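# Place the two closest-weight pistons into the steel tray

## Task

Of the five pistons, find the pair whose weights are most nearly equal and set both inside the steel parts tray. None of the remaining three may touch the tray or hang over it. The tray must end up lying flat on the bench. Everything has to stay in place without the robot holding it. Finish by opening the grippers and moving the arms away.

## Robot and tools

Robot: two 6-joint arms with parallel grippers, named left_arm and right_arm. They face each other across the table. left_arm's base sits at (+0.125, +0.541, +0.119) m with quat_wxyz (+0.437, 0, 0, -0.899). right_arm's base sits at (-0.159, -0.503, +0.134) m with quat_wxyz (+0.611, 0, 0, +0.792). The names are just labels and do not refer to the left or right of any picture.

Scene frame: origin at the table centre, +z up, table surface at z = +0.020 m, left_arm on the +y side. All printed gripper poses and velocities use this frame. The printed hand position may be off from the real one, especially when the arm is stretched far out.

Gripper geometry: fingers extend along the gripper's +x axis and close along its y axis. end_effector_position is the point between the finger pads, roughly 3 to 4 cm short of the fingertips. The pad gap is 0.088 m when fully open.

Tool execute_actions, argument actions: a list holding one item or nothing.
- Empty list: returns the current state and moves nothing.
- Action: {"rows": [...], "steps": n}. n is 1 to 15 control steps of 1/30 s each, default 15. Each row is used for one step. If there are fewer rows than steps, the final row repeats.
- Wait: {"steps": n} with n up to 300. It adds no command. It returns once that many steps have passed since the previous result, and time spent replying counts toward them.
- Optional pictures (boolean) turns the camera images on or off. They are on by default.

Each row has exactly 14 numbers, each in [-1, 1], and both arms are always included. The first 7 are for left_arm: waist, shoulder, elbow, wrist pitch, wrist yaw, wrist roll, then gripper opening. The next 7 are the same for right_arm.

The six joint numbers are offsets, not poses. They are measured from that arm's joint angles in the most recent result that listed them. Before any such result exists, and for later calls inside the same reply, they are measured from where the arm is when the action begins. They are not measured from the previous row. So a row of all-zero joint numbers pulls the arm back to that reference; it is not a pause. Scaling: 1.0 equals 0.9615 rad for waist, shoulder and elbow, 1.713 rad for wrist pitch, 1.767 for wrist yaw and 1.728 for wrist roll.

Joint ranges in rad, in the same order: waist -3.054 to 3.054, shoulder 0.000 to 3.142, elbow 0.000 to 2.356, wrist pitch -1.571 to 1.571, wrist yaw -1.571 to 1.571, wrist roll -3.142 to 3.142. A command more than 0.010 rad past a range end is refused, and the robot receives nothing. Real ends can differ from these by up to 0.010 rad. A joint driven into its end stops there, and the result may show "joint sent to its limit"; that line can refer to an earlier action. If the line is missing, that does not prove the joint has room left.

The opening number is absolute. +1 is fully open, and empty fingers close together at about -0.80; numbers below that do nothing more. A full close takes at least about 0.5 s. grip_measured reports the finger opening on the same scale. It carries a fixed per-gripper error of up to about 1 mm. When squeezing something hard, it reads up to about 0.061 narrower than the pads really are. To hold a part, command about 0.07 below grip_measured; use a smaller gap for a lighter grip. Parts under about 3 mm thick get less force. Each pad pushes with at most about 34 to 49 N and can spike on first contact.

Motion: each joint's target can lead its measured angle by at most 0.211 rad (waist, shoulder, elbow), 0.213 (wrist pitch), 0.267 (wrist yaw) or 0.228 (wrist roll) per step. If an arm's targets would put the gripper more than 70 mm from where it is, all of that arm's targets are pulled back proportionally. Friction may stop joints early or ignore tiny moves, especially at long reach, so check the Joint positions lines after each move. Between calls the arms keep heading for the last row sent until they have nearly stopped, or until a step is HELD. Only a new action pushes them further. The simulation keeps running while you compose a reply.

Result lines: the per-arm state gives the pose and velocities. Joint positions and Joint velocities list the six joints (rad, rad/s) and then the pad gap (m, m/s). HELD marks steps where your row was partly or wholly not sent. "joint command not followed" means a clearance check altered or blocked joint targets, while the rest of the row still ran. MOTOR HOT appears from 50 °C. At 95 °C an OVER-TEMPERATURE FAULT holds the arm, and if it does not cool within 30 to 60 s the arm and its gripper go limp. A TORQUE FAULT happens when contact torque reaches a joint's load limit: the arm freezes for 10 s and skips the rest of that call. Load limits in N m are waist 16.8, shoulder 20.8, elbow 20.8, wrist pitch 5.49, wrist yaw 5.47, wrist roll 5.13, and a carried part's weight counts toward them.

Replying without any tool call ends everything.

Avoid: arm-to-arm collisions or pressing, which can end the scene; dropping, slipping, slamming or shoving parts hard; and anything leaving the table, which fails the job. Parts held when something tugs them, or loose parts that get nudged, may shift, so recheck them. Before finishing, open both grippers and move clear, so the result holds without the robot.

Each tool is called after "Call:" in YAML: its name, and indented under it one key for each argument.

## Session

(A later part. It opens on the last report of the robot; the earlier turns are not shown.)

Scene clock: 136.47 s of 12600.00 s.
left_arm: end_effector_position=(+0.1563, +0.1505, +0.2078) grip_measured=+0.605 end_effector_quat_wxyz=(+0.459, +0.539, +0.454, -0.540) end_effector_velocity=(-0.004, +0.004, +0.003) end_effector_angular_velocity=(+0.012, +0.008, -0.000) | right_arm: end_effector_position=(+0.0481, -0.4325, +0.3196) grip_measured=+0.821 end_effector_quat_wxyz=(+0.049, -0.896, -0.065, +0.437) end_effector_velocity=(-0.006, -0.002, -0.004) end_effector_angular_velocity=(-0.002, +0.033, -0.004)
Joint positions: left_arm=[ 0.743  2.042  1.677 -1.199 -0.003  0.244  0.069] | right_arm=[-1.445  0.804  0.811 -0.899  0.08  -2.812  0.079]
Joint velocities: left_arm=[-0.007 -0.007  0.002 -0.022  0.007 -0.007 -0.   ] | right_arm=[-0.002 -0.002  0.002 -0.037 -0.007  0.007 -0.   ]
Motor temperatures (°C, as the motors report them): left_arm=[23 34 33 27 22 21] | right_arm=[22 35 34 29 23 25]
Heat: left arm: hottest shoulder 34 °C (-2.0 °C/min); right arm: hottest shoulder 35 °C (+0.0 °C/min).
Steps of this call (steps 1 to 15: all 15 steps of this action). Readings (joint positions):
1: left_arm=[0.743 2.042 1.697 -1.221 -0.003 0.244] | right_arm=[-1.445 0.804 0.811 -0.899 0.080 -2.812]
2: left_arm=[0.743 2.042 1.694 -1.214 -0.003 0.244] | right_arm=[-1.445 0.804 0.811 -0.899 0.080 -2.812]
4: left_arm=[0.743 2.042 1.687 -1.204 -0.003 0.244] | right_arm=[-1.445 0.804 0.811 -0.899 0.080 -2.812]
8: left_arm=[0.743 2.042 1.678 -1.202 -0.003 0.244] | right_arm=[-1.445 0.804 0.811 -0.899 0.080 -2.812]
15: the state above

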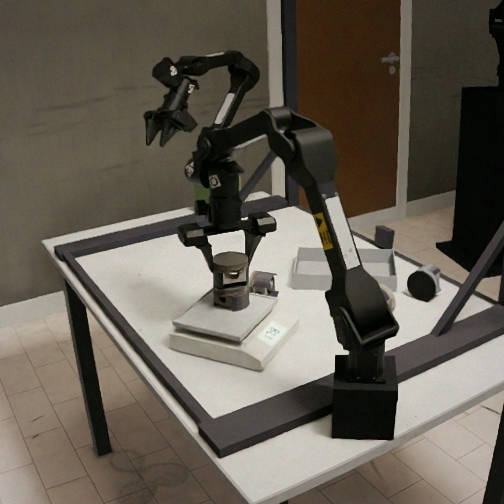

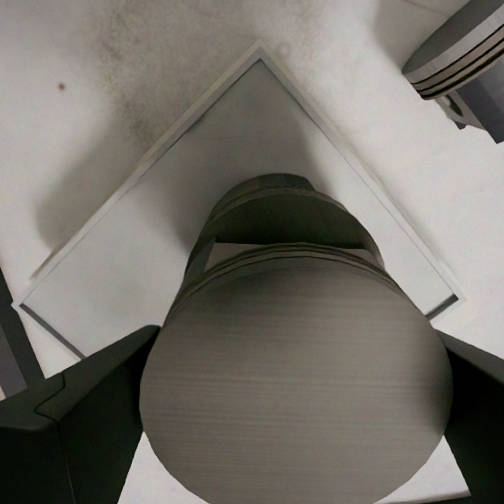

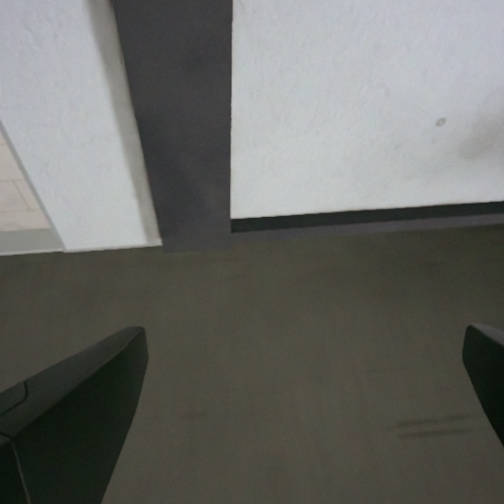

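Call:
execute_actions:
  actions:
    - {"rows":[[0,0,-0.012,0.005,0,0,0.5,0,0,0,0,0,0,0.82],[0,0,-0.028,0.013,0,0,0.5,0,0,0,0,0,0,0.82]],"steps":12}
  pictures: false

Call:
execute_actions:
  actions:
    - {"rows":[[0,0,-0.012,0.005,0,0,0.5,0,0,0,0,0,0,0.82],[0,0,-0.024,0.011,0,0,0.5,0,0,0,0,0,0,0.82]],"steps":15}

Call:
zoom_image:
  camera: "cam_high"
  region: [160, 230, 320, 380]

Scene clock: 144.87 s of 12600.00 s.
left_arm: end_effector_position=(+0.1563, +0.1507, +0.2032) grip_measured=+0.605 end_effector_quat_wxyz=(+0.460, +0.539, +0.454, -0.541) end_effector_velocity=(-0.004, +0.002, -0.003) end_effector_angular_velocity=(+0.006, +0.023, +0.005) | right_arm: end_effector_position=(+0.0481, -0.4325, +0.3196) grip_measured=+0.821 end_effector_quat_wxyz=(+0.049, -0.896, -0.065, +0.437) end_effector_velocity=(-0.001, +0.000, -0.001) end_effector_angular_velocity=(-0.002, +0.008, +0.008)
Joint positions: left_arm=[ 0.743  2.042  1.659 -1.179 -0.003  0.244  0.069] | right_arm=[-1.445  0.804  0.811 -0.899  0.08  -2.812  0.079]
Joint velocities: left_arm=[-0.002 -0.002 -0.017  0.007  0.022 -0.007 -0.   ] | right_arm=[-0.002  0.002  0.002 -0.007 -0.007 -0.007 -0.   ]
Motor temperatures (°C, as the motors report them): left_arm=[23 35 33 27 22 21] | right_arm=[22 35 34 30 23 25]
Heat: left arm: hottest shoulder 35 °C (-1.0 °C/min); right arm: hottest shoulder 35 °C (+0.0 °C/min).
Steps of this call (steps 1 to 15: the robot went on to your last target; steps 16 to 90: nothing new was sent; then 5.00 s passed at rest; steps 91 to 102: all 12 steps of this action). Readings (joint positions):
91: left_arm=[0.743 2.042 1.677 -1.198 -0.003 0.244] | right_arm=[-1.445 0.804 0.811 -0.899 0.080 -2.812]
92: left_arm=[0.743 2.042 1.673 -1.192 -0.003 0.244] | right_arm=[-1.445 0.804 0.811 -0.899 0.080 -2.812]
94: left_arm=[0.743 2.042 1.666 -1.184 -0.003 0.244] | right_arm=[-1.445 0.804 0.811 -0.899 0.080 -2.812]
98: left_arm=[0.743 2.042 1.659 -1.180 -0.003 0.244] | right_arm=[-1.445 0.804 0.811 -0.899 0.080 -2.812]
102: the state above

Scene clock: 145.37 s of 12600.00 s.
left_arm: end_effector_position=(+0.1562, +0.1506, +0.2008) grip_measured=+0.605 end_effector_quat_wxyz=(+0.461, +0.538, +0.453, -0.541) end_effector_velocity=(-0.000, +0.002, +0.000) end_effector_angular_velocity=(+0.008, -0.006, +0.020) | right_arm: end_effector_position=(+0.0481, -0.4325, +0.3196) grip_measured=+0.821 end_effector_quat_wxyz=(+0.049, -0.896, -0.065, +0.437) end_effector_velocity=(+0.001, +0.001, +0.000) end_effector_angular_velocity=(+0.012, -0.003, -0.004)
Joint positions: left_arm=[ 0.743  2.042  1.649 -1.166 -0.003  0.244  0.069] | right_arm=[-1.445  0.804  0.811 -0.899  0.08  -2.812  0.079]
Joint velocities: left_arm=[-0.002 -0.002 -0.002 -0.007 -0.007 -0.022 -0.   ] | right_arm=[-0.002 -0.002 -0.002  0.007 -0.007  0.007 -0.   ]
Motor temperatures (°C, as the motors report them): left_arm=[23 35 33 27 22 21] | right_arm=[22 35 34 30 23 25]
Heat: left arm: hottest shoulder 35 °C (-2.0 °C/min); right arm: hottest shoulder 35 °C (+0.0 °C/min).
Steps of this call (steps 1 to 15: all 15 steps of this action). Readings (joint positions):
1: left_arm=[0.743 2.042 1.658 -1.177 -0.003 0.244] | right_arm=[-1.445 0.804 0.811 -0.899 0.080 -2.812]
2: left_arm=[0.743 2.042 1.655 -1.173 -0.003 0.244] | right_arm=[-1.445 0.804 0.811 -0.899 0.080 -2.812]
4: left_arm=[0.743 2.042 1.651 -1.169 -0.003 0.244] | right_arm=[-1.445 0.804 0.811 -0.899 0.080 -2.812]
8: left_arm=[0.743 2.042 1.649 -1.167 -0.003 0.244] | right_arm=[-1.445 0.804 0.811 -0.899 0.080 -2.812]
15: the state above

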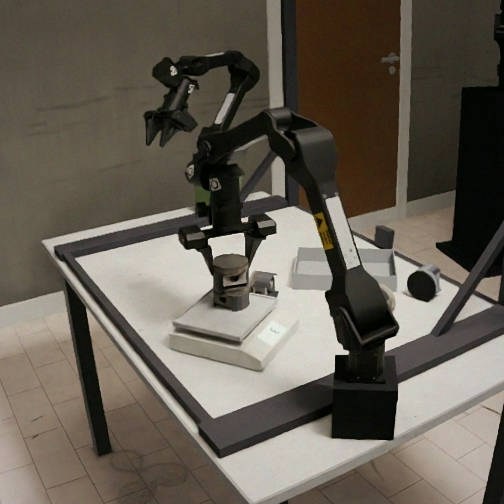

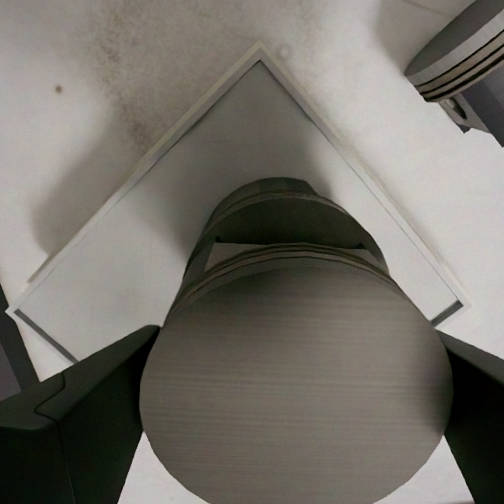

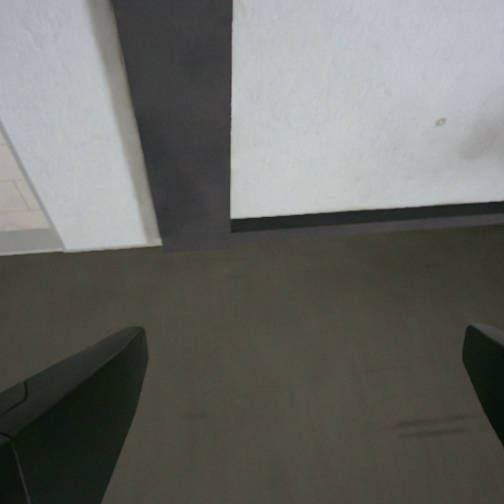

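Region (160, 230, 320, 380) of cam_high's 504x504 image, scaled by 3.150, with more detail than that image has; it fills the top 472 rows of this view, and the rest is white.

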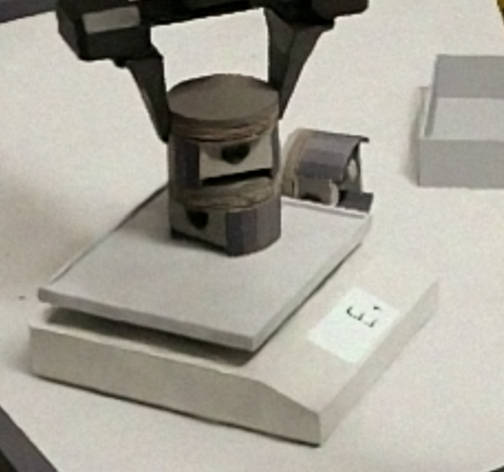

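Call:
execute_actions:
  actions:
    - {"rows":[[0,0,0,0,0,0,0.8,0,0,0,0,0,0,0.82]],"steps":10}
  pictures: false

Call:
execute_actions:
  actions:
    - {"rows":[[0,0,-0.012,0.005,0,0,0.8,0,0,0,0,0,0,0.82],[0,0,-0.025,0.011,0,0,0.8,0,0,0,0,0,0,0.82],[0,0,-0.038,0.017,0,0,0.8,0,0,0,0,0,0,0.82]],"steps":12}
  pictures: false

Call:
execute_actions:
  actions:
    - {"steps":90}

Call:
zoom_image:
  camera: "cam_high"
  region: [160, 230, 320, 380]

Scene clock: 155.00 s of 12600.00 s.
left_arm: end_effector_position=(+0.1562, +0.1504, +0.2008) grip_measured=+0.791 end_effector_quat_wxyz=(+0.461, +0.538, +0.453, -0.541) end_effector_velocity=(-0.000, +0.005, +0.000) end_effector_angular_velocity=(+0.022, -0.006, +0.005) | right_arm: end_effector_position=(+0.0481, -0.4325, +0.3196) grip_measured=+0.821 end_effector_quat_wxyz=(+0.049, -0.896, -0.065, +0.437) end_effector_velocity=(+0.002, -0.003, +0.002) end_effector_angular_velocity=(-0.016, -0.019, -0.011)
Joint positions: left_arm=[ 0.743  2.042  1.649 -1.166 -0.003  0.244  0.078] | right_arm=[-1.445  0.804  0.811 -0.899  0.08  -2.812  0.079]
Joint velocities: left_arm=[-0.002 -0.002 -0.002 -0.022 -0.007 -0.007  0.003] | right_arm=[-0.002 -0.007 -0.002  0.007  0.022 -0.007 -0.   ]
Motor temperatures (°C, as the motors report them): left_arm=[23 36 33 27 22 21] | right_arm=[22 34 34 30 23 25]
Heat: left arm: hottest shoulder 36 °C (-1.0 °C/min); right arm: hottest shoulder 34 °C (-1.0 °C/min).
Steps of this call (steps 1 to 15: the robot went on to your last target; steps 16 to 90: nothing new was sent; then 6.30 s passed at rest; steps 91 to 100: all 10 steps of this action). Readings (joint positions):
91: left_arm=[0.743 2.042 1.649 -1.166 -0.003 0.244] | right_arm=[-1.445 0.804 0.811 -0.899 0.080 -2.812]
92: left_arm=[0.743 2.042 1.649 -1.166 -0.003 0.244] | right_arm=[-1.445 0.804 0.811 -0.899 0.080 -2.812]
94: left_arm=[0.743 2.042 1.649 -1.166 -0.003 0.244] | right_arm=[-1.445 0.804 0.811 -0.899 0.080 -2.812]
98: left_arm=[0.743 2.042 1.649 -1.166 -0.003 0.244] | right_arm=[-1.445 0.804 0.811 -0.899 0.080 -2.812]
100: the state above

Scene clock: 155.40 s of 12600.00 s.
left_arm: end_effector_position=(+0.1562, +0.1512, +0.1943) grip_measured=+0.797 end_effector_quat_wxyz=(+0.461, +0.538, +0.453, -0.542) end_effector_velocity=(-0.002, +0.002, +0.000) end_effector_angular_velocity=(+0.008, -0.007, -0.015) | right_arm: end_effector_position=(+0.0481, -0.4325, +0.3196) grip_measured=+0.821 end_effector_quat_wxyz=(+0.049, -0.896, -0.065, +0.437) end_effector_velocity=(-0.002, +0.001, -0.002) end_effector_angular_velocity=(+0.009, +0.012, +0.012)
Joint positions: left_arm=[ 0.743  2.042  1.623 -1.138 -0.003  0.244  0.078] | right_arm=[-1.445  0.804  0.811 -0.899  0.08  -2.812  0.079]
Joint velocities: left_arm=[-0.007 -0.002 -0.002 -0.007 -0.007  0.007 -0.   ] | right_arm=[-0.007 -0.002 -0.002 -0.007 -0.022 -0.007  0.   ]
Motor temperatures (°C, as the motors report them): left_arm=[23 36 33 27 22 21] | right_arm=[22 34 34 30 23 25]
Heat: left arm: hottest shoulder 36 °C (-1.0 °C/min); right arm: hottest shoulder 34 °C (-1.0 °C/min).
Steps of this call (steps 1 to 12: all 12 steps of this action). Readings (joint positions):
1: left_arm=[0.743 2.042 1.649 -1.166 -0.003 0.244] | right_arm=[-1.445 0.804 0.811 -0.899 0.080 -2.812]
2: left_arm=[0.743 2.042 1.646 -1.161 -0.003 0.244] | right_arm=[-1.445 0.804 0.811 -0.899 0.080 -2.812]
4: left_arm=[0.743 2.042 1.637 -1.148 -0.003 0.244] | right_arm=[-1.445 0.804 0.811 -0.899 0.080 -2.812]
8: left_arm=[0.743 2.042 1.624 -1.142 -0.003 0.244] | right_arm=[-1.445 0.804 0.811 -0.899 0.080 -2.812]
12: the state above

Scene clock: 158.40 s of 12600.00 s.
left_arm: end_effector_position=(+0.1562, +0.1513, +0.1942) grip_measured=+0.797 end_effector_quat_wxyz=(+0.461, +0.538, +0.453, -0.542) end_effector_velocity=(+0.000, -0.001, +0.000) end_effector_angular_velocity=(-0.007, -0.008, +0.020) | right_arm: end_effector_position=(+0.0481, -0.4325, +0.3196) grip_measured=+0.821 end_effector_quat_wxyz=(+0.049, -0.896, -0.065, +0.437) end_effector_velocity=(-0.003, -0.003, -0.003) end_effector_angular_velocity=(-0.018, +0.017, -0.001)
Joint positions: left_arm=[ 0.743  2.042  1.623 -1.138 -0.003  0.244  0.078] | right_arm=[-1.445  0.804  0.811 -0.899  0.08  -2.812  0.079]
Joint velocities: left_arm=[-0.002 -0.002 -0.002  0.007 -0.007 -0.022 -0.   ] | right_arm=[-0.002 -0.002 -0.002 -0.022  0.007 -0.007 -0.   ]
Motor temperatures (°C, as the motors report them): left_arm=[23 37 33 27 22 21] | right_arm=[22 34 34 30 23 25]
Heat: left arm: hottest shoulder 37 °C (+0.0 °C/min); right arm: hottest shoulder 34 °C (-1.0 °C/min).
Steps of this call (steps 1 to 15: the robot went on to your last target; steps 16 to 90: nothing new was sent). Readings (joint positions):
1: left_arm=[0.743 2.042 1.623 -1.138 -0.003 0.244] | right_arm=[-1.445 0.804 0.811 -0.899 0.080 -2.812]
2: left_arm=[0.743 2.042 1.623 -1.138 -0.003 0.244] | right_arm=[-1.445 0.804 0.811 -0.899 0.080 -2.812]
4: left_arm=[0.743 2.042 1.623 -1.138 -0.003 0.244] | right_arm=[-1.445 0.804 0.811 -0.899 0.080 -2.812]
8: left_arm=[0.743 2.042 1.623 -1.138 -0.003 0.244] | right_arm=[-1.445 0.804 0.811 -0.899 0.080 -2.812]
90: the state above
All arms were judged still, so your last target was given up. Only a new action makes them travel on or press farther. Fingers that are still opening or closing keep moving.

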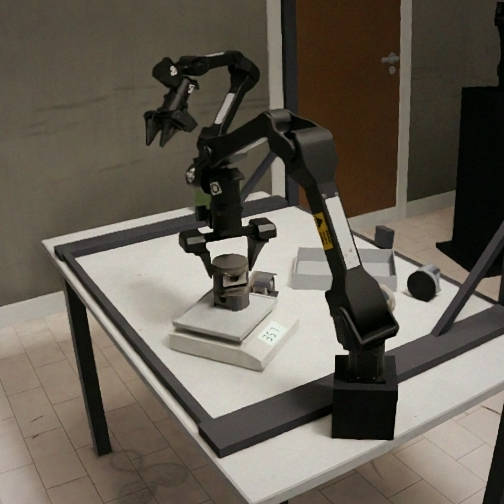

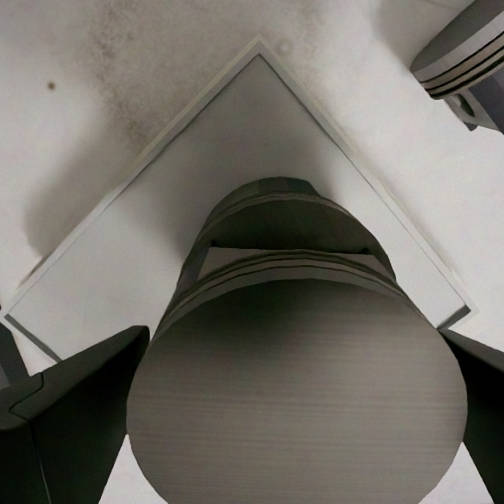

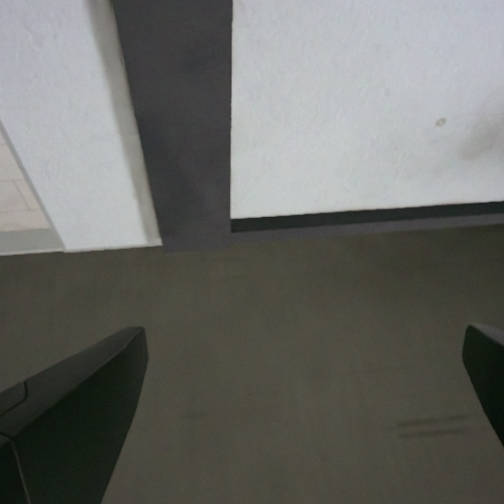

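Region (160, 230, 320, 380) of cam_high's 504x504 image, scaled by 3.150, with more detail than that image has; it fills the top 472 rows of this view, and the rest is white.

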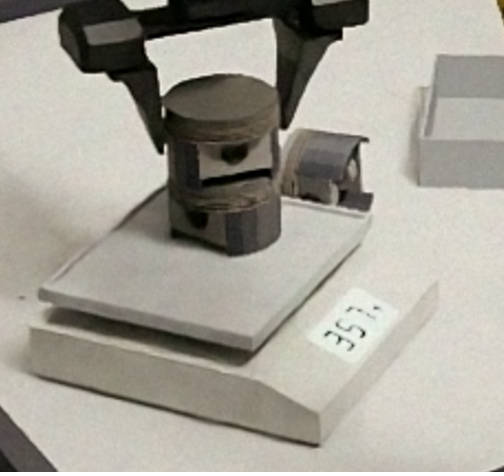

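Call:
zoom_image:
  camera: "cam_high"
  region: [250, 312, 295, 352]

Region (250, 312, 295, 352) of cam_high's 504x504 image, scaled by 11.200, with more detail than that image has.

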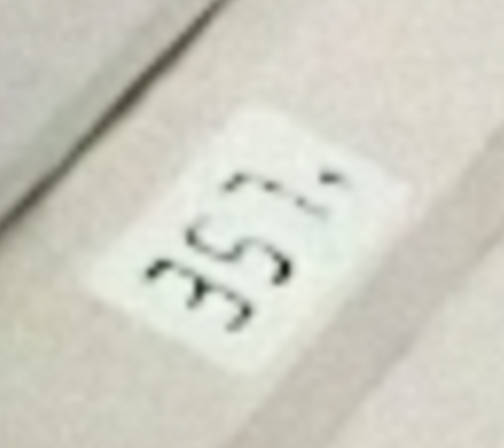

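Call:
execute_actions:
  actions:
    - {"rows":[[0,-0.02,-0.03,0.018,0,-0.02,1,0,0,0,0,0,0,0.82],[0,-0.04,-0.06,0.037,0,-0.04,1,0,0,0,0,0,0,0.82],[0,-0.06,-0.092,0.056,0,-0.06,1,0,0,0,0,0,0,0.82],[0,-0.08,-0.124,0.076,0,-0.08,1,0,0,0,0,0,0,0.82],[0,-0.1,-0.156,0.095,0,-0.1,1,0,0,0,0,0,0,0.82],[0,-0.12,-0.188,0.115,0,-0.12,1,0,0,0,0,0,0,0.82],[0,-0.14,-0.22,0.135,0,-0.141,1,0,0,0,0,0,0,0.82],[0,-0.16,-0.252,0.154,0,-0.141,1,0,0,0,0,0,0,0.82],[0,-0.18,-0.284,0.174,0,-0.141,1,0,0,0,0,0,0,0.82],[0,-0.2,-0.316,0.194,0,-0.141,1,0,0,0,0,0,0,0.82],[0,-0.22,-0.348,0.213,0,-0.141,1,0,0,0,0,0,0,0.82],[0,-0.24,-0.38,0.233,0,-0.141,1,0,0,0,0,0,0,0.82],[0,-0.26,-0.412,0.253,0,-0.141,1,0,0,0,0,0,0,0.82],[0,-0.28,-0.444,0.272,0,-0.141,1,0,0,0,0,0,0,0.82]],"steps":15}
  pictures: false

Call:
execute_actions:
  actions:
    - {"steps":15}

Call:
zoom_image:
  camera: "cam_high"
  region: [160, 200, 340, 370]

Scene clock: 172.83 s of 12600.00 s.
left_arm: end_effector_position=(+0.1556, +0.1583, +0.1897) grip_measured=+0.984 end_effector_quat_wxyz=(+0.587, +0.409, +0.438, -0.544) end_effector_velocity=(-0.002, +0.083, -0.010) end_effector_angular_velocity=(-0.195, -0.040, +0.043) | right_arm: end_effector_position=(+0.0481, -0.4325, +0.3196) grip_measured=+0.821 end_effector_quat_wxyz=(+0.049, -0.896, -0.065, +0.437) end_effector_velocity=(-0.002, -0.002, -0.003) end_effector_angular_velocity=(-0.014, +0.008, -0.001)
Joint positions: left_arm=[ 0.743  1.812  1.252 -0.725 -0.003  0.006  0.087] | right_arm=[-1.445  0.804  0.811 -0.899  0.08  -2.812  0.079]
Joint velocities: left_arm=[-0.002 -0.422 -0.628  0.403 -0.037 -0.037  0.   ] | right_arm=[-0.002 -0.002 -0.007 -0.007  0.007 -0.007  0.   ]
Motor temperatures (°C, as the motors report them): left_arm=[23 38 33 27 22 21] | right_arm=[22 34 34 30 23 25]
Heat: left arm: hottest shoulder 38 °C (+3.0 °C/min); right arm: hottest shoulder 34 °C (-1.0 °C/min).
Steps of this call (steps 1 to 90: nothing new was sent; then 10.93 s passed at rest; steps 91 to 105: all 15 steps of this action). Readings (joint positions):
91: left_arm=[0.743 2.042 1.619 -1.132 -0.003 0.238] | right_arm=[-1.445 0.804 0.811 -0.899 0.080 -2.812]
92: left_arm=[0.743 2.037 1.609 -1.114 -0.003 0.221] | right_arm=[-1.445 0.804 0.811 -0.899 0.080 -2.812]
94: left_arm=[0.743 2.016 1.569 -1.067 -0.003 0.170] | right_arm=[-1.445 0.804 0.811 -0.899 0.080 -2.812]
98: left_arm=[0.743 1.947 1.456 -0.947 -0.003 0.051] | right_arm=[-1.445 0.804 0.811 -0.899 0.080 -2.812]
105: the state above

Scene clock: 173.33 s of 12600.00 s.
left_arm: end_effector_position=(+0.1555, +0.1598, +0.1890) grip_measured=+0.985 end_effector_quat_wxyz=(+0.595, +0.400, +0.429, -0.550) end_effector_velocity=(-0.000, +0.002, -0.000) end_effector_angular_velocity=(+0.007, +0.000, +0.021) | right_arm: end_effector_position=(+0.0481, -0.4325, +0.3196) grip_measured=+0.821 end_effector_quat_wxyz=(+0.049, -0.896, -0.065, +0.437) end_effector_velocity=(+0.000, +0.001, +0.001) end_effector_angular_velocity=(+0.005, -0.010, +0.008)
Joint positions: left_arm=[ 0.743  1.787  1.208 -0.675 -0.003  0.003  0.087] | right_arm=[-1.445  0.804  0.811 -0.899  0.08  -2.812  0.079]
Joint velocities: left_arm=[-0.002 -0.002 -0.002 -0.007 -0.007 -0.022 -0.   ] | right_arm=[-0.002 -0.007 -0.002  0.007 -0.007 -0.007  0.   ]
Motor temperatures (°C, as the motors report them): left_arm=[23 38 33 27 22 21] | right_arm=[22 34 34 30 23 25]
Heat: left arm: hottest shoulder 38 °C (+3.0 °C/min); right arm: hottest shoulder 34 °C (-1.0 °C/min).
Steps of this call (steps 1 to 15: the robot went on to your last target). Readings (joint positions):
1: left_arm=[0.743 1.801 1.235 -0.711 -0.003 0.005] | right_arm=[-1.445 0.804 0.811 -0.899 0.080 -2.812]
2: left_arm=[0.743 1.795 1.225 -0.699 -0.003 0.004] | right_arm=[-1.445 0.804 0.811 -0.899 0.080 -2.812]
4: left_arm=[0.743 1.790 1.215 -0.685 -0.003 0.003] | right_arm=[-1.445 0.804 0.811 -0.899 0.080 -2.812]
8: left_arm=[0.743 1.787 1.209 -0.677 -0.003 0.003] | right_arm=[-1.445 0.804 0.811 -0.899 0.080 -2.812]
15: the state above

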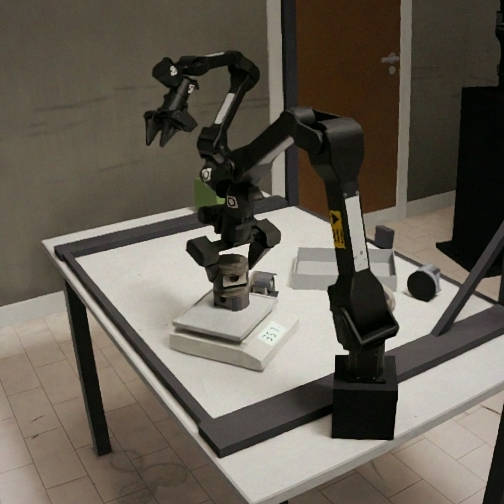

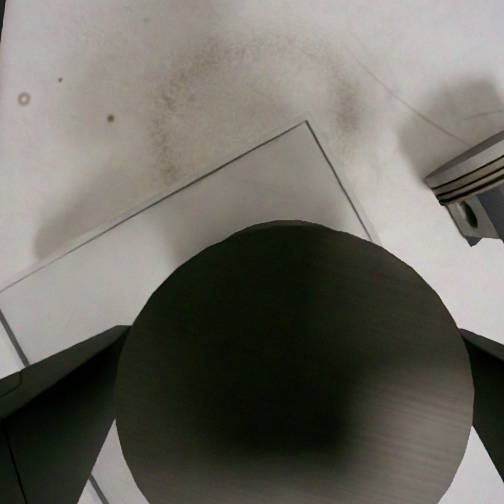

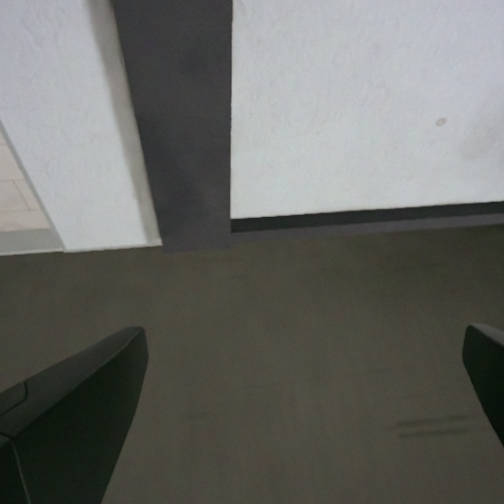

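Region (160, 200, 340, 370) of cam_high's 504x504 image, scaled by 2.800, with more detail than that image has.

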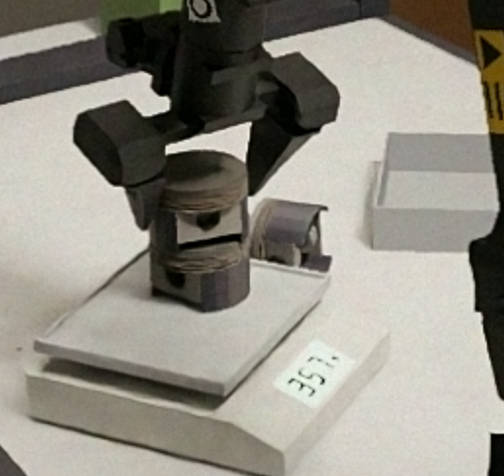

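Call:
execute_actions:
  actions:
    - {"rows":[[0,0,0,0,0,0,0.9,0,0,0,0,0,0,0.82],[0,0,0,0,0,0,0.8,0,0,0,0,0,0,0.82],[0,0,0,0,0,0,0.72,0,0,0,0,0,0,0.82],[0,0,0,0,0,0,0.66,0,0,0,0,0,0,0.82],[0,0,0,0,0,0,0.62,0,0,0,0,0,0,0.82],[0,0,0,0,0,0,0.58,0,0,0,0,0,0,0.82],[0,0,0,0,0,0,0.54,0,0,0,0,0,0,0.82],[0,0,0,0,0,0,0.5,0,0,0,0,0,0,0.82]],"steps":15}
  pictures: false

Call:
execute_actions:
  actions:
    - {"rows":[[0,0,0.02,-0.01,0,0,0.5,0,0,0,0,0,0,0.82],[0,0,0.04,-0.02,0,0,0.5,0,0,0,0,0,0,0.82],[0,0,0.06,-0.03,0,0,0.5,0,0,0,0,0,0,0.82],[0,0,0.08,-0.04,0,0,0.5,0,0,0,0,0,0,0.82],[0,0,0.1,-0.05,0,0,0.5,0,0,0,0,0,0,0.82],[-0.01,0,0.1,-0.05,0,0,0.5,0,0,0,0,0,0,0.82],[-0.03,0,0.1,-0.05,0,0,0.5,0,0,0,0,0,0,0.82],[-0.06,0,0.1,-0.05,0,0,0.5,0,0,0,0,0,0,0.82],[-0.1,0,0.1,-0.05,0,0,0.5,0,0,0,0,0,0,0.82],[-0.14,0,0.1,-0.05,0,0,0.5,0,0,0,0,0,0,0.82],[-0.18,0,0.1,-0.05,0,0,0.5,0,0,0,0,0,0,0.82],[-0.22,0,0.1,-0.05,0,0,0.5,0,0,0,0,0,0,0.82],[-0.26,0,0.1,-0.05,0,0,0.5,0,0,0,0,0,0,0.82],[-0.29,0,0.1,-0.05,0,0,0.5,0,0,0,0,0,0,0.82],[-0.31,0,0.1,-0.05,0,0,0.5,0,0,0,0,0,0,0.82]],"steps":15}
  pictures: false

Call:
execute_actions:
  actions:
    - {"steps":10}
  pictures: false

Call:
execute_actions:
  actions:
    - {"rows":[[-0.025,0.028,0.035,-0.003,0,0,0.5,0,0,0,0,0,0,0.82],[-0.06,0.068,0.082,-0.007,0,0,0.5,0,0,0,0,0,0,0.82],[-0.1,0.115,0.137,-0.011,0,0,0.5,0,0,0,0,0,0,0.82],[-0.14,0.162,0.192,-0.016,0,0,0.5,0,0,0,0,0,0,0.82],[-0.18,0.21,0.248,-0.02,0,0,0.5,0,0,0,0,0,0,0.82],[-0.22,0.257,0.303,-0.025,0,0,0.5,0,0,0,0,0,0,0.82],[-0.26,0.304,0.358,-0.029,0,0,0.5,0,0,0,0,0,0,0.82],[-0.3,0.352,0.414,-0.034,0,0,0.5,0,0,0,0,0,0,0.82],[-0.34,0.4,0.47,-0.038,0,0,0.5,0,0,0,0,0,0,0.82],[-0.38,0.447,0.525,-0.043,0,0,0.5,0,0,0,0,0,0,0.82],[-0.42,0.494,0.58,-0.047,0,0,0.5,0,0,0,0,0,0,0.82],[-0.46,0.54,0.635,-0.052,0,0,0.5,0,0,0,0,0,0,0.82],[-0.49,0.578,0.68,-0.055,0,0,0.5,0,0,0,0,0,0,0.82],[-0.515,0.605,0.712,-0.058,0,0,0.5,0,0,0,0,0,0,0.82],[-0.53,0.625,0.735,-0.06,0,0,0.5,0,0,0,0,0,0,0.82]],"steps":15}
  pictures: false

Call:
execute_actions:
  actions:
    - {"steps":20}

Scene clock: 199.43 s of 12600.00 s.
left_arm: end_effector_position=(+0.1562, +0.1598, +0.1890) grip_measured=+0.609 end_effector_quat_wxyz=(+0.596, +0.400, +0.429, -0.549) end_effector_velocity=(-0.000, +0.003, -0.000) end_effector_angular_velocity=(+0.008, -0.004, +0.007) | right_arm: end_effector_position=(+0.0481, -0.4325, +0.3196) grip_measured=+0.821 end_effector_quat_wxyz=(+0.049, -0.896, -0.065, +0.437) end_effector_velocity=(-0.002, -0.000, -0.002) end_effector_angular_velocity=(+0.007, +0.010, -0.004)
Joint positions: left_arm=[ 0.744  1.787  1.208 -0.675 -0.005  0.003  0.069] | right_arm=[-1.445  0.804  0.811 -0.899  0.08  -2.812  0.079]
Joint velocities: left_arm=[-0.002 -0.007 -0.007 -0.007 -0.007 -0.007 -0.   ] | right_arm=[-0.002 -0.002 -0.002 -0.007 -0.007  0.007 -0.   ]
Motor temperatures (°C, as the motors report them): left_arm=[23 39 32 28 22 21] | right_arm=[22 34 34 30 23 25]
Heat: left arm: hottest shoulder 39 °C (+4.1 °C/min); right arm: hottest shoulder 34 °C (-1.0 °C/min).
Steps of this call (steps 1 to 15: the robot went on to your last target; steps 16 to 90: nothing new was sent; then 22.60 s passed at rest; steps 91 to 105: all 15 steps of this action). Readings (joint positions):
91: left_arm=[0.743 1.787 1.208 -0.675 -0.003 0.003] | right_arm=[-1.445 0.804 0.811 -0.899 0.080 -2.812]
92: left_arm=[0.743 1.787 1.208 -0.675 -0.003 0.003] | right_arm=[-1.445 0.804 0.811 -0.899 0.080 -2.812]
94: left_arm=[0.743 1.787 1.208 -0.675 -0.003 0.003] | right_arm=[-1.445 0.804 0.811 -0.899 0.080 -2.812]
98: left_arm=[0.744 1.787 1.208 -0.675 -0.005 0.003] | right_arm=[-1.445 0.804 0.811 -0.899 0.080 -2.812]
105: the state above

Scene clock: 199.93 s of 12600.00 s.
left_arm: end_effector_position=(+0.0673, +0.1563, +0.2097) grip_measured=+0.609 end_effector_quat_wxyz=(+0.529, +0.446, +0.380, -0.614) end_effector_velocity=(-0.443, +0.072, -0.001) end_effector_angular_velocity=(+0.036, +0.088, -1.139) | right_arm: end_effector_position=(+0.0481, -0.4325, +0.3196) grip_measured=+0.821 end_effector_quat_wxyz=(+0.049, -0.896, -0.065, +0.437) end_effector_velocity=(-0.000, +0.003, +0.000) end_effector_angular_velocity=(+0.014, -0.002, +0.017)
Joint positions: left_arm=[ 0.514  1.787  1.293 -0.759 -0.005  0.003  0.069] | right_arm=[-1.445  0.804  0.811 -0.899  0.08  -2.812  0.079]
Joint velocities: left_arm=[-1.116 -0.002 -0.002 -0.022  0.095 -0.007 -0.   ] | right_arm=[-0.002 -0.002 -0.002  0.007 -0.022 -0.007 -0.   ]
Motor temperatures (°C, as the motors report them): left_arm=[23 39 33 28 22 21] | right_arm=[22 34 34 30 23 25]
Heat: left arm: hottest shoulder 39 °C (+4.0 °C/min); right arm: hottest shoulder 34 °C (-1.0 °C/min).
Steps of this call (steps 1 to 15: all 15 steps of this action). Readings (joint positions):
1: left_arm=[0.744 1.787 1.209 -0.677 -0.005 0.003] | right_arm=[-1.445 0.804 0.811 -0.899 0.080 -2.812]
2: left_arm=[0.744 1.787 1.215 -0.685 -0.005 0.003] | right_arm=[-1.445 0.804 0.811 -0.899 0.080 -2.812]
4: left_arm=[0.744 1.787 1.234 -0.715 -0.005 0.003] | right_arm=[-1.445 0.804 0.811 -0.899 0.080 -2.812]
8: left_arm=[0.735 1.787 1.281 -0.747 -0.008 0.003] | right_arm=[-1.445 0.804 0.811 -0.899 0.080 -2.812]
15: the state above

Scene clock: 200.27 s of 12600.00 s.
left_arm: end_effector_position=(+0.0408, +0.1617, +0.2095) grip_measured=+0.609 end_effector_quat_wxyz=(+0.507, +0.460, +0.365, -0.632) end_effector_velocity=(+0.007, +0.004, -0.003) end_effector_angular_velocity=(+0.023, -0.020, +0.035) | right_arm: end_effector_position=(+0.0481, -0.4325, +0.3196) grip_measured=+0.821 end_effector_quat_wxyz=(+0.049, -0.896, -0.065, +0.437) end_effector_velocity=(-0.002, -0.000, -0.001) end_effector_angular_velocity=(+0.009, +0.006, -0.004)
Joint positions: left_arm=[ 0.445  1.787  1.293 -0.761 -0.004  0.003  0.069] | right_arm=[-1.445  0.804  0.811 -0.899  0.08  -2.812  0.079]
Joint velocities: left_arm=[ 0.007  0.002 -0.002 -0.022 -0.022 -0.022 -0.   ] | right_arm=[-0.002 -0.007 -0.002 -0.007 -0.007  0.007 -0.   ]
Motor temperatures (°C, as the motors report them): left_arm=[23 39 33 28 22 21] | right_arm=[22 34 35 30 23 25]
Heat: left arm: hottest shoulder 39 °C (+4.0 °C/min); right arm: hottest elbow 35 °C (+0.0 °C/min).
Steps of this call (steps 1 to 10: the robot went on to your last target). Readings (joint positions):
1: left_arm=[0.481 1.787 1.293 -0.759 -0.001 0.003] | right_arm=[-1.445 0.804 0.811 -0.899 0.080 -2.812]
2: left_arm=[0.456 1.787 1.293 -0.759 0.002 0.003] | right_arm=[-1.445 0.804 0.811 -0.899 0.080 -2.812]
4: left_arm=[0.435 1.787 1.293 -0.759 0.003 0.003] | right_arm=[-1.445 0.804 0.811 -0.899 0.080 -2.812]
8: left_arm=[0.442 1.787 1.293 -0.761 -0.003 0.003] | right_arm=[-1.445 0.804 0.811 -0.899 0.080 -2.812]
10: the state above

Scene clock: 200.77 s of 12600.00 s.
left_arm: end_effector_position=(-0.1852, +0.1325, +0.1756) grip_measured=+0.609 end_effector_quat_wxyz=(+0.362, +0.523, +0.255, -0.728) end_effector_velocity=(-0.552, +0.127, -0.153) end_effector_angular_velocity=(+0.012, +0.020, -0.999) | right_arm: end_effector_position=(+0.0481, -0.4325, +0.3196) grip_measured=+0.821 end_effector_quat_wxyz=(+0.049, -0.896, -0.065, +0.437) end_effector_velocity=(-0.002, -0.000, -0.002) end_effector_angular_velocity=(-0.002, +0.008, +0.008)
Joint positions: left_arm=[ 0.013  2.287  1.889 -0.844 -0.007  0.003  0.069] | right_arm=[-1.445  0.804  0.811 -0.899  0.08  -2.812  0.079]
Joint velocities: left_arm=[-0.999  1.131  1.302 -0.168  0.022 -0.007 -0.   ] | right_arm=[-0.002 -0.002 -0.002 -0.007 -0.007 -0.007 -0.   ]
Motor temperatures (°C, as the motors report them): left_arm=[23 39 33 28 22 21] | right_arm=[22 34 35 30 23 25]
Heat: left arm: hottest shoulder 39 °C (+4.0 °C/min); right arm: hottest elbow 35 °C (+0.0 °C/min).
Steps of this call (steps 1 to 15: all 15 steps of this action). Readings (joint positions):
1: left_arm=[0.444 1.788 1.295 -0.763 -0.004 0.003] | right_arm=[-1.445 0.804 0.811 -0.899 0.080 -2.812]
2: left_arm=[0.438 1.798 1.308 -0.772 -0.007 0.003] | right_arm=[-1.445 0.804 0.811 -0.899 0.080 -2.812]
4: left_arm=[0.404 1.848 1.369 -0.781 -0.011 0.003] | right_arm=[-1.445 0.804 0.811 -0.899 0.080 -2.812]
8: left_arm=[0.267 2.005 1.561 -0.796 -0.010 0.003] | right_arm=[-1.445 0.804 0.811 -0.899 0.080 -2.812]
15: the state above

Scene clock: 201.43 s of 12600.00 s.
left_arm: end_effector_position=(-0.2252, +0.1460, +0.1605) grip_measured=+0.609 end_effector_quat_wxyz=(+0.332, +0.536, +0.238, -0.739) end_effector_velocity=(+0.000, +0.004, +0.003) end_effector_angular_velocity=(+0.003, -0.015, -0.012) | right_arm: end_effector_position=(+0.0481, -0.4325, +0.3196) grip_measured=+0.821 end_effector_quat_wxyz=(+0.049, -0.896, -0.065, +0.437) end_effector_velocity=(-0.003, +0.001, -0.003) end_effector_angular_velocity=(-0.004, +0.012, +0.013)
Joint positions: left_arm=[-0.061  2.376  1.987 -0.863 -0.003  0.003  0.069] | right_arm=[-1.445  0.804  0.811 -0.899  0.08  -2.812  0.079]
Joint velocities: left_arm=[-0.007 -0.007  0.002 -0.022 -0.007  0.007 -0.   ] | right_arm=[ 0.002 -0.002 -0.007 -0.007 -0.007 -0.007 -0.   ]
Motor temperatures (°C, as the motors report them): left_arm=[23 39 33 28 22 21] | right_arm=[22 34 35 30 23 25]
Heat: left arm: hottest shoulder 39 °C (+4.0 °C/min); right arm: hottest elbow 35 °C (+0.0 °C/min).
Steps of this call (steps 1 to 20: the robot went on to your last target). Readings (joint positions):
1: left_arm=[-0.018 2.318 1.925 -0.846 -0.004 0.003] | right_arm=[-1.445 0.804 0.811 -0.899 0.080 -2.812]
2: left_arm=[-0.045 2.340 1.947 -0.847 -0.000 0.003] | right_arm=[-1.445 0.804 0.811 -0.899 0.080 -2.812]
4: left_arm=[-0.082 2.365 1.965 -0.860 0.003 0.003] | right_arm=[-1.445 0.804 0.811 -0.899 0.080 -2.812]
8: left_arm=[-0.087 2.376 1.976 -0.863 0.002 0.003] | right_arm=[-1.445 0.804 0.811 -0.899 0.080 -2.812]
20: the state above

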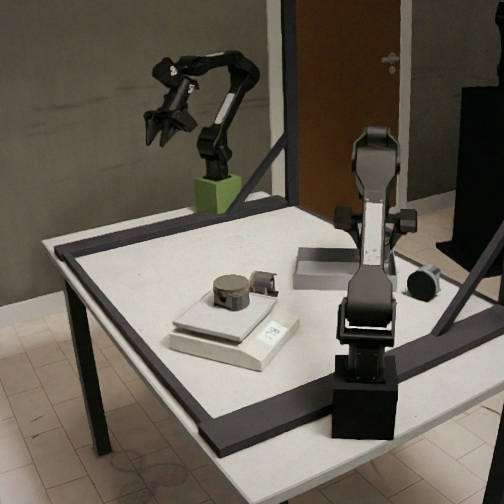

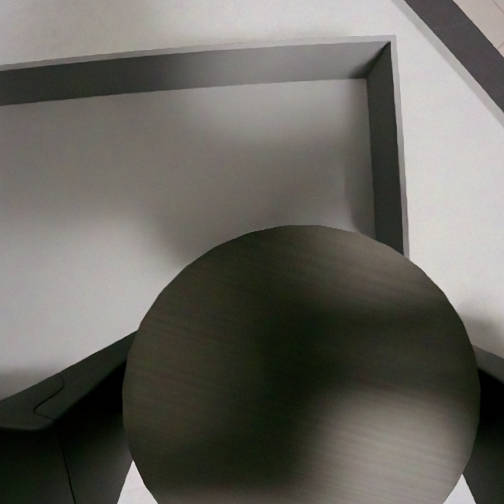

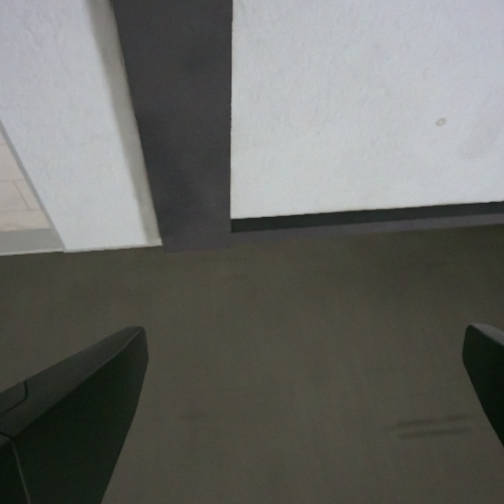

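Call:
execute_actions:
  actions:
    - {"rows":[[0.003,0.015,0.02,0,0,0,0.5,0,0,0,0,0,0,0.82],[0.006,0.03,0.038,0,0,0,0.5,0,0,0,0,0,0,0.82],[0.009,0.047,0.056,0,0,0,0.5,0,0,0,0,0,0,0.82],[0.012,0.065,0.074,0,0,0,0.5,0,0,0,0,0,0,0.82],[0.016,0.083,0.092,0,0,0,0.5,0,0,0,0,0,0,0.82],[0.016,0.101,0.11,0,0,0,0.5,0,0,0,0,0,0,0.82],[0.016,0.119,0.128,0,0,0,0.5,0,0,0,0,0,0,0.82],[0.016,0.137,0.146,0,0,0,0.5,0,0,0,0,0,0,0.82],[0.016,0.155,0.163,0,0,0,0.5,0,0,0,0,0,0,0.82],[0.016,0.172,0.178,0,0,0,0.5,0,0,0,0,0,0,0.82]],"steps":15}
  pictures: false

Call:
execute_actions:
  actions:
    - {"steps":12}

Scene clock: 215.30 s of 12600.00 s.
left_arm: end_effector_position=(-0.2355, +0.1227, +0.1281) grip_measured=+0.609 end_effector_quat_wxyz=(+0.337, +0.536, +0.243, -0.735) end_effector_velocity=(+0.005, +0.006, -0.050) end_effector_angular_velocity=(+0.066, -0.069, -0.007) | right_arm: end_effector_position=(+0.0481, -0.4325, +0.3196) grip_measured=+0.821 end_effector_quat_wxyz=(+0.049, -0.896, -0.065, +0.437) end_effector_velocity=(-0.000, +0.003, +0.000) end_effector_angular_velocity=(+0.023, +0.001, +0.006)
Joint positions: left_arm=[-0.047  2.528  2.134 -0.864 -0.003  0.003  0.069] | right_arm=[-1.445  0.804  0.811 -0.899  0.08  -2.812  0.079]
Joint velocities: left_arm=[-0.002  0.1    0.012 -0.007 -0.007  0.007 -0.   ] | right_arm=[-0.002 -0.002 -0.002  0.007 -0.022  0.007 -0.   ]
Motor temperatures (°C, as the motors report them): left_arm=[23 41 34 28 22 21] | right_arm=[22 34 35 30 23 25]
Heat: left arm: hottest shoulder 41 °C (+5.0 °C/min); right arm: hottest elbow 35 °C (+1.0 °C/min).
Steps of this call (steps 1 to 15: the robot went on to your last target; steps 16 to 90: nothing new was sent; then 10.37 s passed at rest; steps 91 to 105: all 15 steps of this action). Readings (joint positions):
91: left_arm=[-0.061 2.376 1.988 -0.863 -0.003 0.003] | right_arm=[-1.445 0.804 0.811 -0.899 0.080 -2.812]
92: left_arm=[-0.061 2.379 1.992 -0.865 -0.003 0.003] | right_arm=[-1.445 0.804 0.811 -0.899 0.080 -2.812]
94: left_arm=[-0.061 2.394 2.014 -0.866 -0.003 0.003] | right_arm=[-1.445 0.804 0.811 -0.899 0.080 -2.812]
98: left_arm=[-0.053 2.449 2.080 -0.866 -0.003 0.003] | right_arm=[-1.445 0.804 0.811 -0.899 0.080 -2.812]
105: the state above

Scene clock: 215.70 s of 12600.00 s.
left_arm: end_effector_position=(-0.2371, +0.1209, +0.1299) grip_measured=+0.609 end_effector_quat_wxyz=(+0.338, +0.533, +0.241, -0.737) end_effector_velocity=(+0.001, +0.001, +0.003) end_effector_angular_velocity=(-0.004, -0.009, -0.007) | right_arm: end_effector_position=(+0.0481, -0.4325, +0.3196) grip_measured=+0.821 end_effector_quat_wxyz=(+0.049, -0.896, -0.065, +0.437) end_effector_velocity=(-0.001, -0.002, +0.000) end_effector_angular_velocity=(-0.002, +0.001, -0.013)
Joint positions: left_arm=[-0.047  2.532  2.146 -0.864 -0.003  0.003  0.069] | right_arm=[-1.445  0.804  0.811 -0.899  0.08  -2.812  0.079]
Joint velocities: left_arm=[-0.002 -0.007 -0.002 -0.007 -0.007  0.007 -0.   ] | right_arm=[-0.002 -0.002  0.002 -0.007  0.007  0.007  0.   ]
Motor temperatures (°C, as the motors report them): left_arm=[23 41 35 28 22 21] | right_arm=[22 34 35 30 23 25]
Heat: left arm: hottest shoulder 41 °C (+5.1 °C/min); right arm: hottest elbow 35 °C (+1.0 °C/min).
Steps of this call (steps 1 to 12: the robot went on to your last target). Readings (joint positions):
1: left_arm=[-0.047 2.530 2.135 -0.864 -0.003 0.003] | right_arm=[-1.445 0.804 0.811 -0.899 0.080 -2.812]
2: left_arm=[-0.047 2.532 2.135 -0.864 -0.003 0.003] | right_arm=[-1.445 0.804 0.811 -0.899 0.080 -2.812]
4: left_arm=[-0.047 2.532 2.139 -0.864 -0.003 0.003] | right_arm=[-1.445 0.804 0.811 -0.899 0.080 -2.812]
8: left_arm=[-0.047 2.532 2.146 -0.864 -0.003 0.003] | right_arm=[-1.445 0.804 0.811 -0.899 0.080 -2.812]
12: the state above

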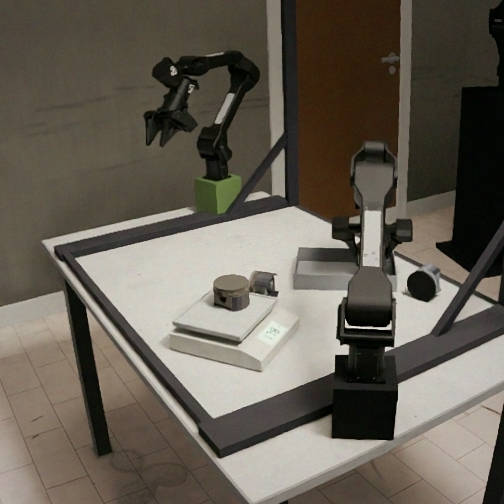

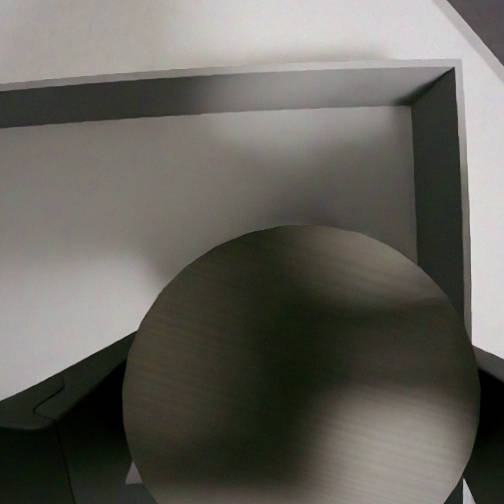

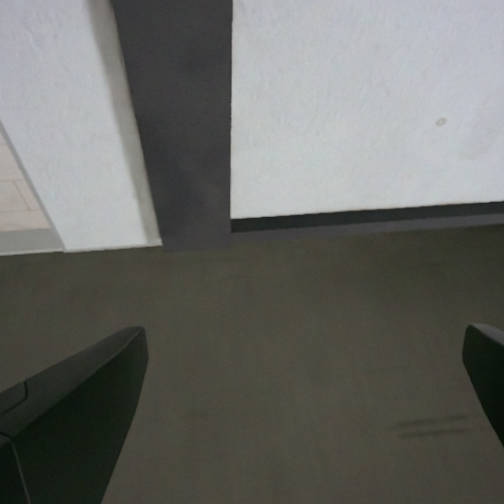

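Call:
execute_actions:
  actions:
    - {"rows":[[0,0.006,-0.009,0.007,0,0,0.5,0,0,0,0,0,0,0.82],[0,0.011,-0.017,0.014,0,0,0.5,0,0,0,0,0,0,0.82],[0,0.016,-0.026,0.02,0,0,0.5,0,0,0,0,0,0,0.82],[0,0.021,-0.034,0.027,0,0,0.5,0,0,0,0,0,0,0.82],[0,0.026,-0.043,0.034,0,0,0.5,0,0,0,0,0,0,0.82],[0,0.031,-0.051,0.041,0,0,0.5,0,0,0,0,0,0,0.82],[0,0.036,-0.06,0.048,0,0,0.5,0,0,0,0,0,0,0.82],[0,0.041,-0.068,0.055,0,0,0.5,0,0,0,0,0,0,0.82],[0,0.046,-0.077,0.062,0,0,0.5,0,0,0,0,0,0,0.82],[0,0.05,-0.085,0.069,0,0,0.5,0,0,0,0,0,0,0.82]],"steps":15}
  pictures: false

Call:
execute_actions:
  actions:
    - {"steps":8}
  pictures: false

Call:
execute_actions:
  actions:
    - {"rows":[[0,0,-0.012,0.005,0,0,0.5,0,0,0,0,0,0,0.82],[0,0,-0.028,0.013,0,0,0.5,0,0,0,0,0,0,0.82]],"steps":12}
  pictures: false

Call:
execute_actions:
  actions:
    - {"rows":[[0,0,-0.012,0.005,0,0,0.5,0,0,0,0,0,0,0.82],[0,0,-0.028,0.013,0,0,0.5,0,0,0,0,0,0,0.82]],"steps":12}

Scene clock: 227.43 s of 12600.00 s.
left_arm: end_effector_position=(-0.2369, +0.1210, +0.0955) grip_measured=+0.610 end_effector_quat_wxyz=(+0.338, +0.533, +0.241, -0.737) end_effector_velocity=(-0.016, -0.018, +0.012) end_effector_angular_velocity=(-0.091, +0.078, +0.021) | right_arm: end_effector_position=(+0.0481, -0.4325, +0.3196) grip_measured=+0.821 end_effector_quat_wxyz=(+0.049, -0.896, -0.065, +0.437) end_effector_velocity=(+0.001, +0.001, +0.000) end_effector_angular_velocity=(+0.004, -0.006, +0.008)
Joint positions: left_arm=[-0.047  2.566  2.072 -0.755 -0.004  0.003  0.069] | right_arm=[-1.445  0.804  0.811 -0.899  0.08  -2.812  0.079]
Joint velocities: left_arm=[-0.002 -0.007  0.002  0.11  -0.007 -0.022 -0.   ] | right_arm=[-0.002 -0.002 -0.002  0.007 -0.007 -0.007  0.   ]
Motor temperatures (°C, as the motors report them): left_arm=[23 42 36 28 22 21] | right_arm=[22 34 35 30 23 25]
Heat: left arm: hottest shoulder 42 °C (+5.1 °C/min); right arm: hottest elbow 35 °C (+1.0 °C/min).
Steps of this call (steps 1 to 30: the robot went on to your last target; steps 31 to 100: nothing new was sent; then 7.90 s passed at rest; steps 101 to 115: all 15 steps of this action). Readings (joint positions):
101: left_arm=[-0.047 2.532 2.146 -0.864 -0.003 0.003] | right_arm=[-1.445 0.804 0.811 -0.899 0.080 -2.812]
102: left_arm=[-0.047 2.532 2.145 -0.860 -0.003 0.003] | right_arm=[-1.445 0.804 0.811 -0.899 0.080 -2.812]
104: left_arm=[-0.047 2.532 2.137 -0.841 -0.003 0.003] | right_arm=[-1.445 0.804 0.811 -0.899 0.080 -2.812]
108: left_arm=[-0.047 2.538 2.110 -0.797 -0.003 0.003] | right_arm=[-1.445 0.804 0.811 -0.899 0.080 -2.812]
115: the state above

Scene clock: 227.70 s of 12600.00 s.
left_arm: end_effector_position=(-0.2376, +0.1202, +0.0951) grip_measured=+0.610 end_effector_quat_wxyz=(+0.339, +0.531, +0.240, -0.739) end_effector_velocity=(+0.005, -0.001, -0.003) end_effector_angular_velocity=(-0.003, -0.022, +0.016) | right_arm: end_effector_position=(+0.0481, -0.4325, +0.3196) grip_measured=+0.821 end_effector_quat_wxyz=(+0.049, -0.896, -0.065, +0.437) end_effector_velocity=(-0.002, -0.000, -0.004) end_effector_angular_velocity=(+0.003, +0.019, -0.004)
Joint positions: left_arm=[-0.047  2.567  2.07  -0.747 -0.004  0.003  0.069] | right_arm=[-1.445  0.804  0.811 -0.899  0.08  -2.812  0.079]
Joint velocities: left_arm=[ 0.002  0.002 -0.002 -0.007 -0.022 -0.007  0.   ] | right_arm=[-0.002  0.002 -0.007 -0.007 -0.007  0.007 -0.   ]
Motor temperatures (°C, as the motors report them): left_arm=[23 42 36 28 22 21] | right_arm=[22 34 35 30 23 25]
Heat: left arm: hottest shoulder 42 °C (+5.1 °C/min); right arm: hottest elbow 35 °C (+1.0 °C/min).
Steps of this call (steps 1 to 8: the robot went on to your last target). Readings (joint positions):
1: left_arm=[-0.047 2.566 2.072 -0.750 -0.004 0.003] | right_arm=[-1.445 0.804 0.811 -0.899 0.080 -2.812]
2: left_arm=[-0.047 2.566 2.072 -0.747 -0.004 0.003] | right_arm=[-1.445 0.804 0.811 -0.899 0.080 -2.812]
4: left_arm=[-0.047 2.566 2.072 -0.747 -0.004 0.003] | right_arm=[-1.445 0.804 0.811 -0.899 0.080 -2.812]
8: the state above

Scene clock: 228.10 s of 12600.00 s.
left_arm: end_effector_position=(-0.2377, +0.1200, +0.0919) grip_measured=+0.610 end_effector_quat_wxyz=(+0.340, +0.529, +0.239, -0.740) end_effector_velocity=(+0.003, +0.004, -0.001) end_effector_angular_velocity=(+0.014, -0.018, +0.007) | right_arm: end_effector_position=(+0.0481, -0.4325, +0.3196) grip_measured=+0.821 end_effector_quat_wxyz=(+0.049, -0.896, -0.065, +0.437) end_effector_velocity=(-0.001, -0.002, -0.000) end_effector_angular_velocity=(-0.002, +0.001, -0.013)
Joint positions: left_arm=[-0.047  2.567  2.056 -0.727 -0.004  0.003  0.069] | right_arm=[-1.445  0.804  0.811 -0.899  0.08  -2.812  0.079]
Joint velocities: left_arm=[-0.002 -0.002 -0.002 -0.022 -0.007 -0.007 -0.   ] | right_arm=[-0.002 -0.007 -0.002 -0.007  0.007  0.007 -0.   ]
Motor temperatures (°C, as the motors report them): left_arm=[23 43 35 28 22 21] | right_arm=[22 34 35 30 23 25]
Heat: left arm: hottest shoulder 43 °C (+6.0 °C/min); right arm: hottest elbow 35 °C (+1.0 °C/min).
Steps of this call (steps 1 to 12: all 12 steps of this action). Readings (joint positions):
1: left_arm=[-0.047 2.567 2.070 -0.747 -0.004 0.003] | right_arm=[-1.445 0.804 0.811 -0.899 0.080 -2.812]
2: left_arm=[-0.047 2.567 2.067 -0.742 -0.004 0.003] | right_arm=[-1.445 0.804 0.811 -0.899 0.080 -2.812]
4: left_arm=[-0.047 2.567 2.060 -0.733 -0.004 0.003] | right_arm=[-1.445 0.804 0.811 -0.899 0.080 -2.812]
8: left_arm=[-0.047 2.567 2.057 -0.728 -0.004 0.003] | right_arm=[-1.445 0.804 0.811 -0.899 0.080 -2.812]
12: the state above

Scene clock: 228.50 s of 12600.00 s.
left_arm: end_effector_position=(-0.2377, +0.1200, +0.0895) grip_measured=+0.610 end_effector_quat_wxyz=(+0.340, +0.527, +0.239, -0.741) end_effector_velocity=(+0.006, +0.003, -0.003) end_effector_angular_velocity=(+0.005, -0.035, -0.002) | right_arm: end_effector_position=(+0.0481, -0.4325, +0.3196) grip_measured=+0.821 end_effector_quat_wxyz=(+0.049, -0.896, -0.065, +0.437) end_effector_velocity=(-0.002, -0.000, -0.002) end_effector_angular_velocity=(-0.002, +0.008, +0.008)
Joint positions: left_arm=[-0.047  2.567  2.045 -0.712 -0.004  0.003  0.069] | right_arm=[-1.445  0.804  0.811 -0.899  0.08  -2.812  0.079]
Joint velocities: left_arm=[-0.002 -0.002 -0.007 -0.022 -0.022  0.007 -0.   ] | right_arm=[-0.002 -0.002 -0.002 -0.007 -0.007 -0.007 -0.   ]
Motor temperatures (°C, as the motors report them): left_arm=[23 43 35 28 22 21] | right_arm=[22 34 35 30 23 25]
Heat: left arm: hottest shoulder 43 °C (+6.1 °C/min); right arm: hottest elbow 35 °C (+1.0 °C/min).
Steps of this call (steps 1 to 12: all 12 steps of this action). Readings (joint positions):
1: left_arm=[-0.047 2.567 2.056 -0.727 -0.004 0.003] | right_arm=[-1.445 0.804 0.811 -0.899 0.080 -2.812]
2: left_arm=[-0.047 2.567 2.053 -0.723 -0.004 0.003] | right_arm=[-1.445 0.804 0.811 -0.899 0.080 -2.812]
4: left_arm=[-0.047 2.567 2.047 -0.718 -0.004 0.003] | right_arm=[-1.445 0.804 0.811 -0.899 0.080 -2.812]
8: left_arm=[-0.047 2.567 2.045 -0.713 -0.004 0.003] | right_arm=[-1.445 0.804 0.811 -0.899 0.080 -2.812]
12: the state above

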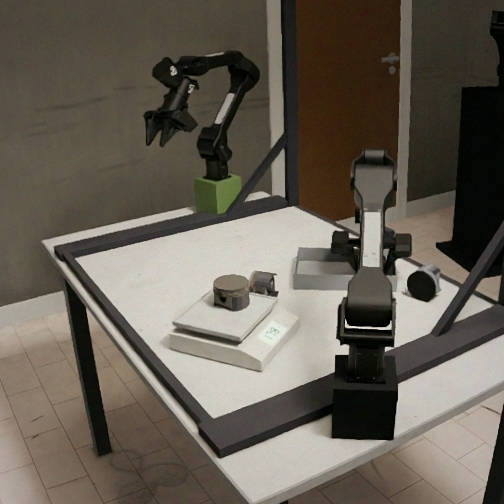

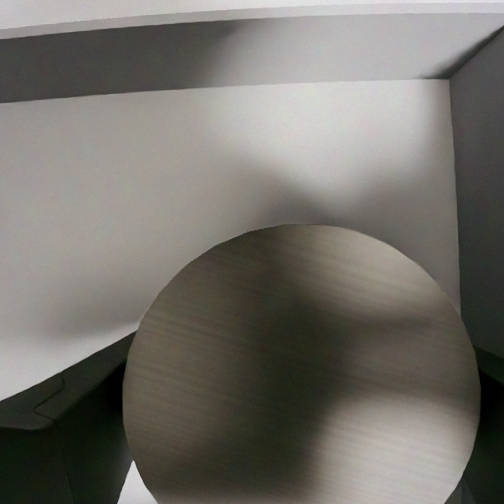

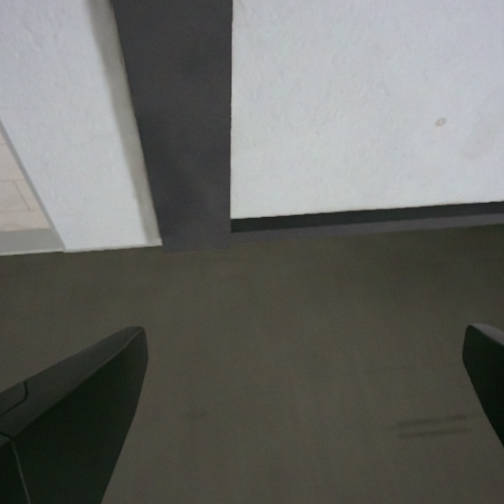

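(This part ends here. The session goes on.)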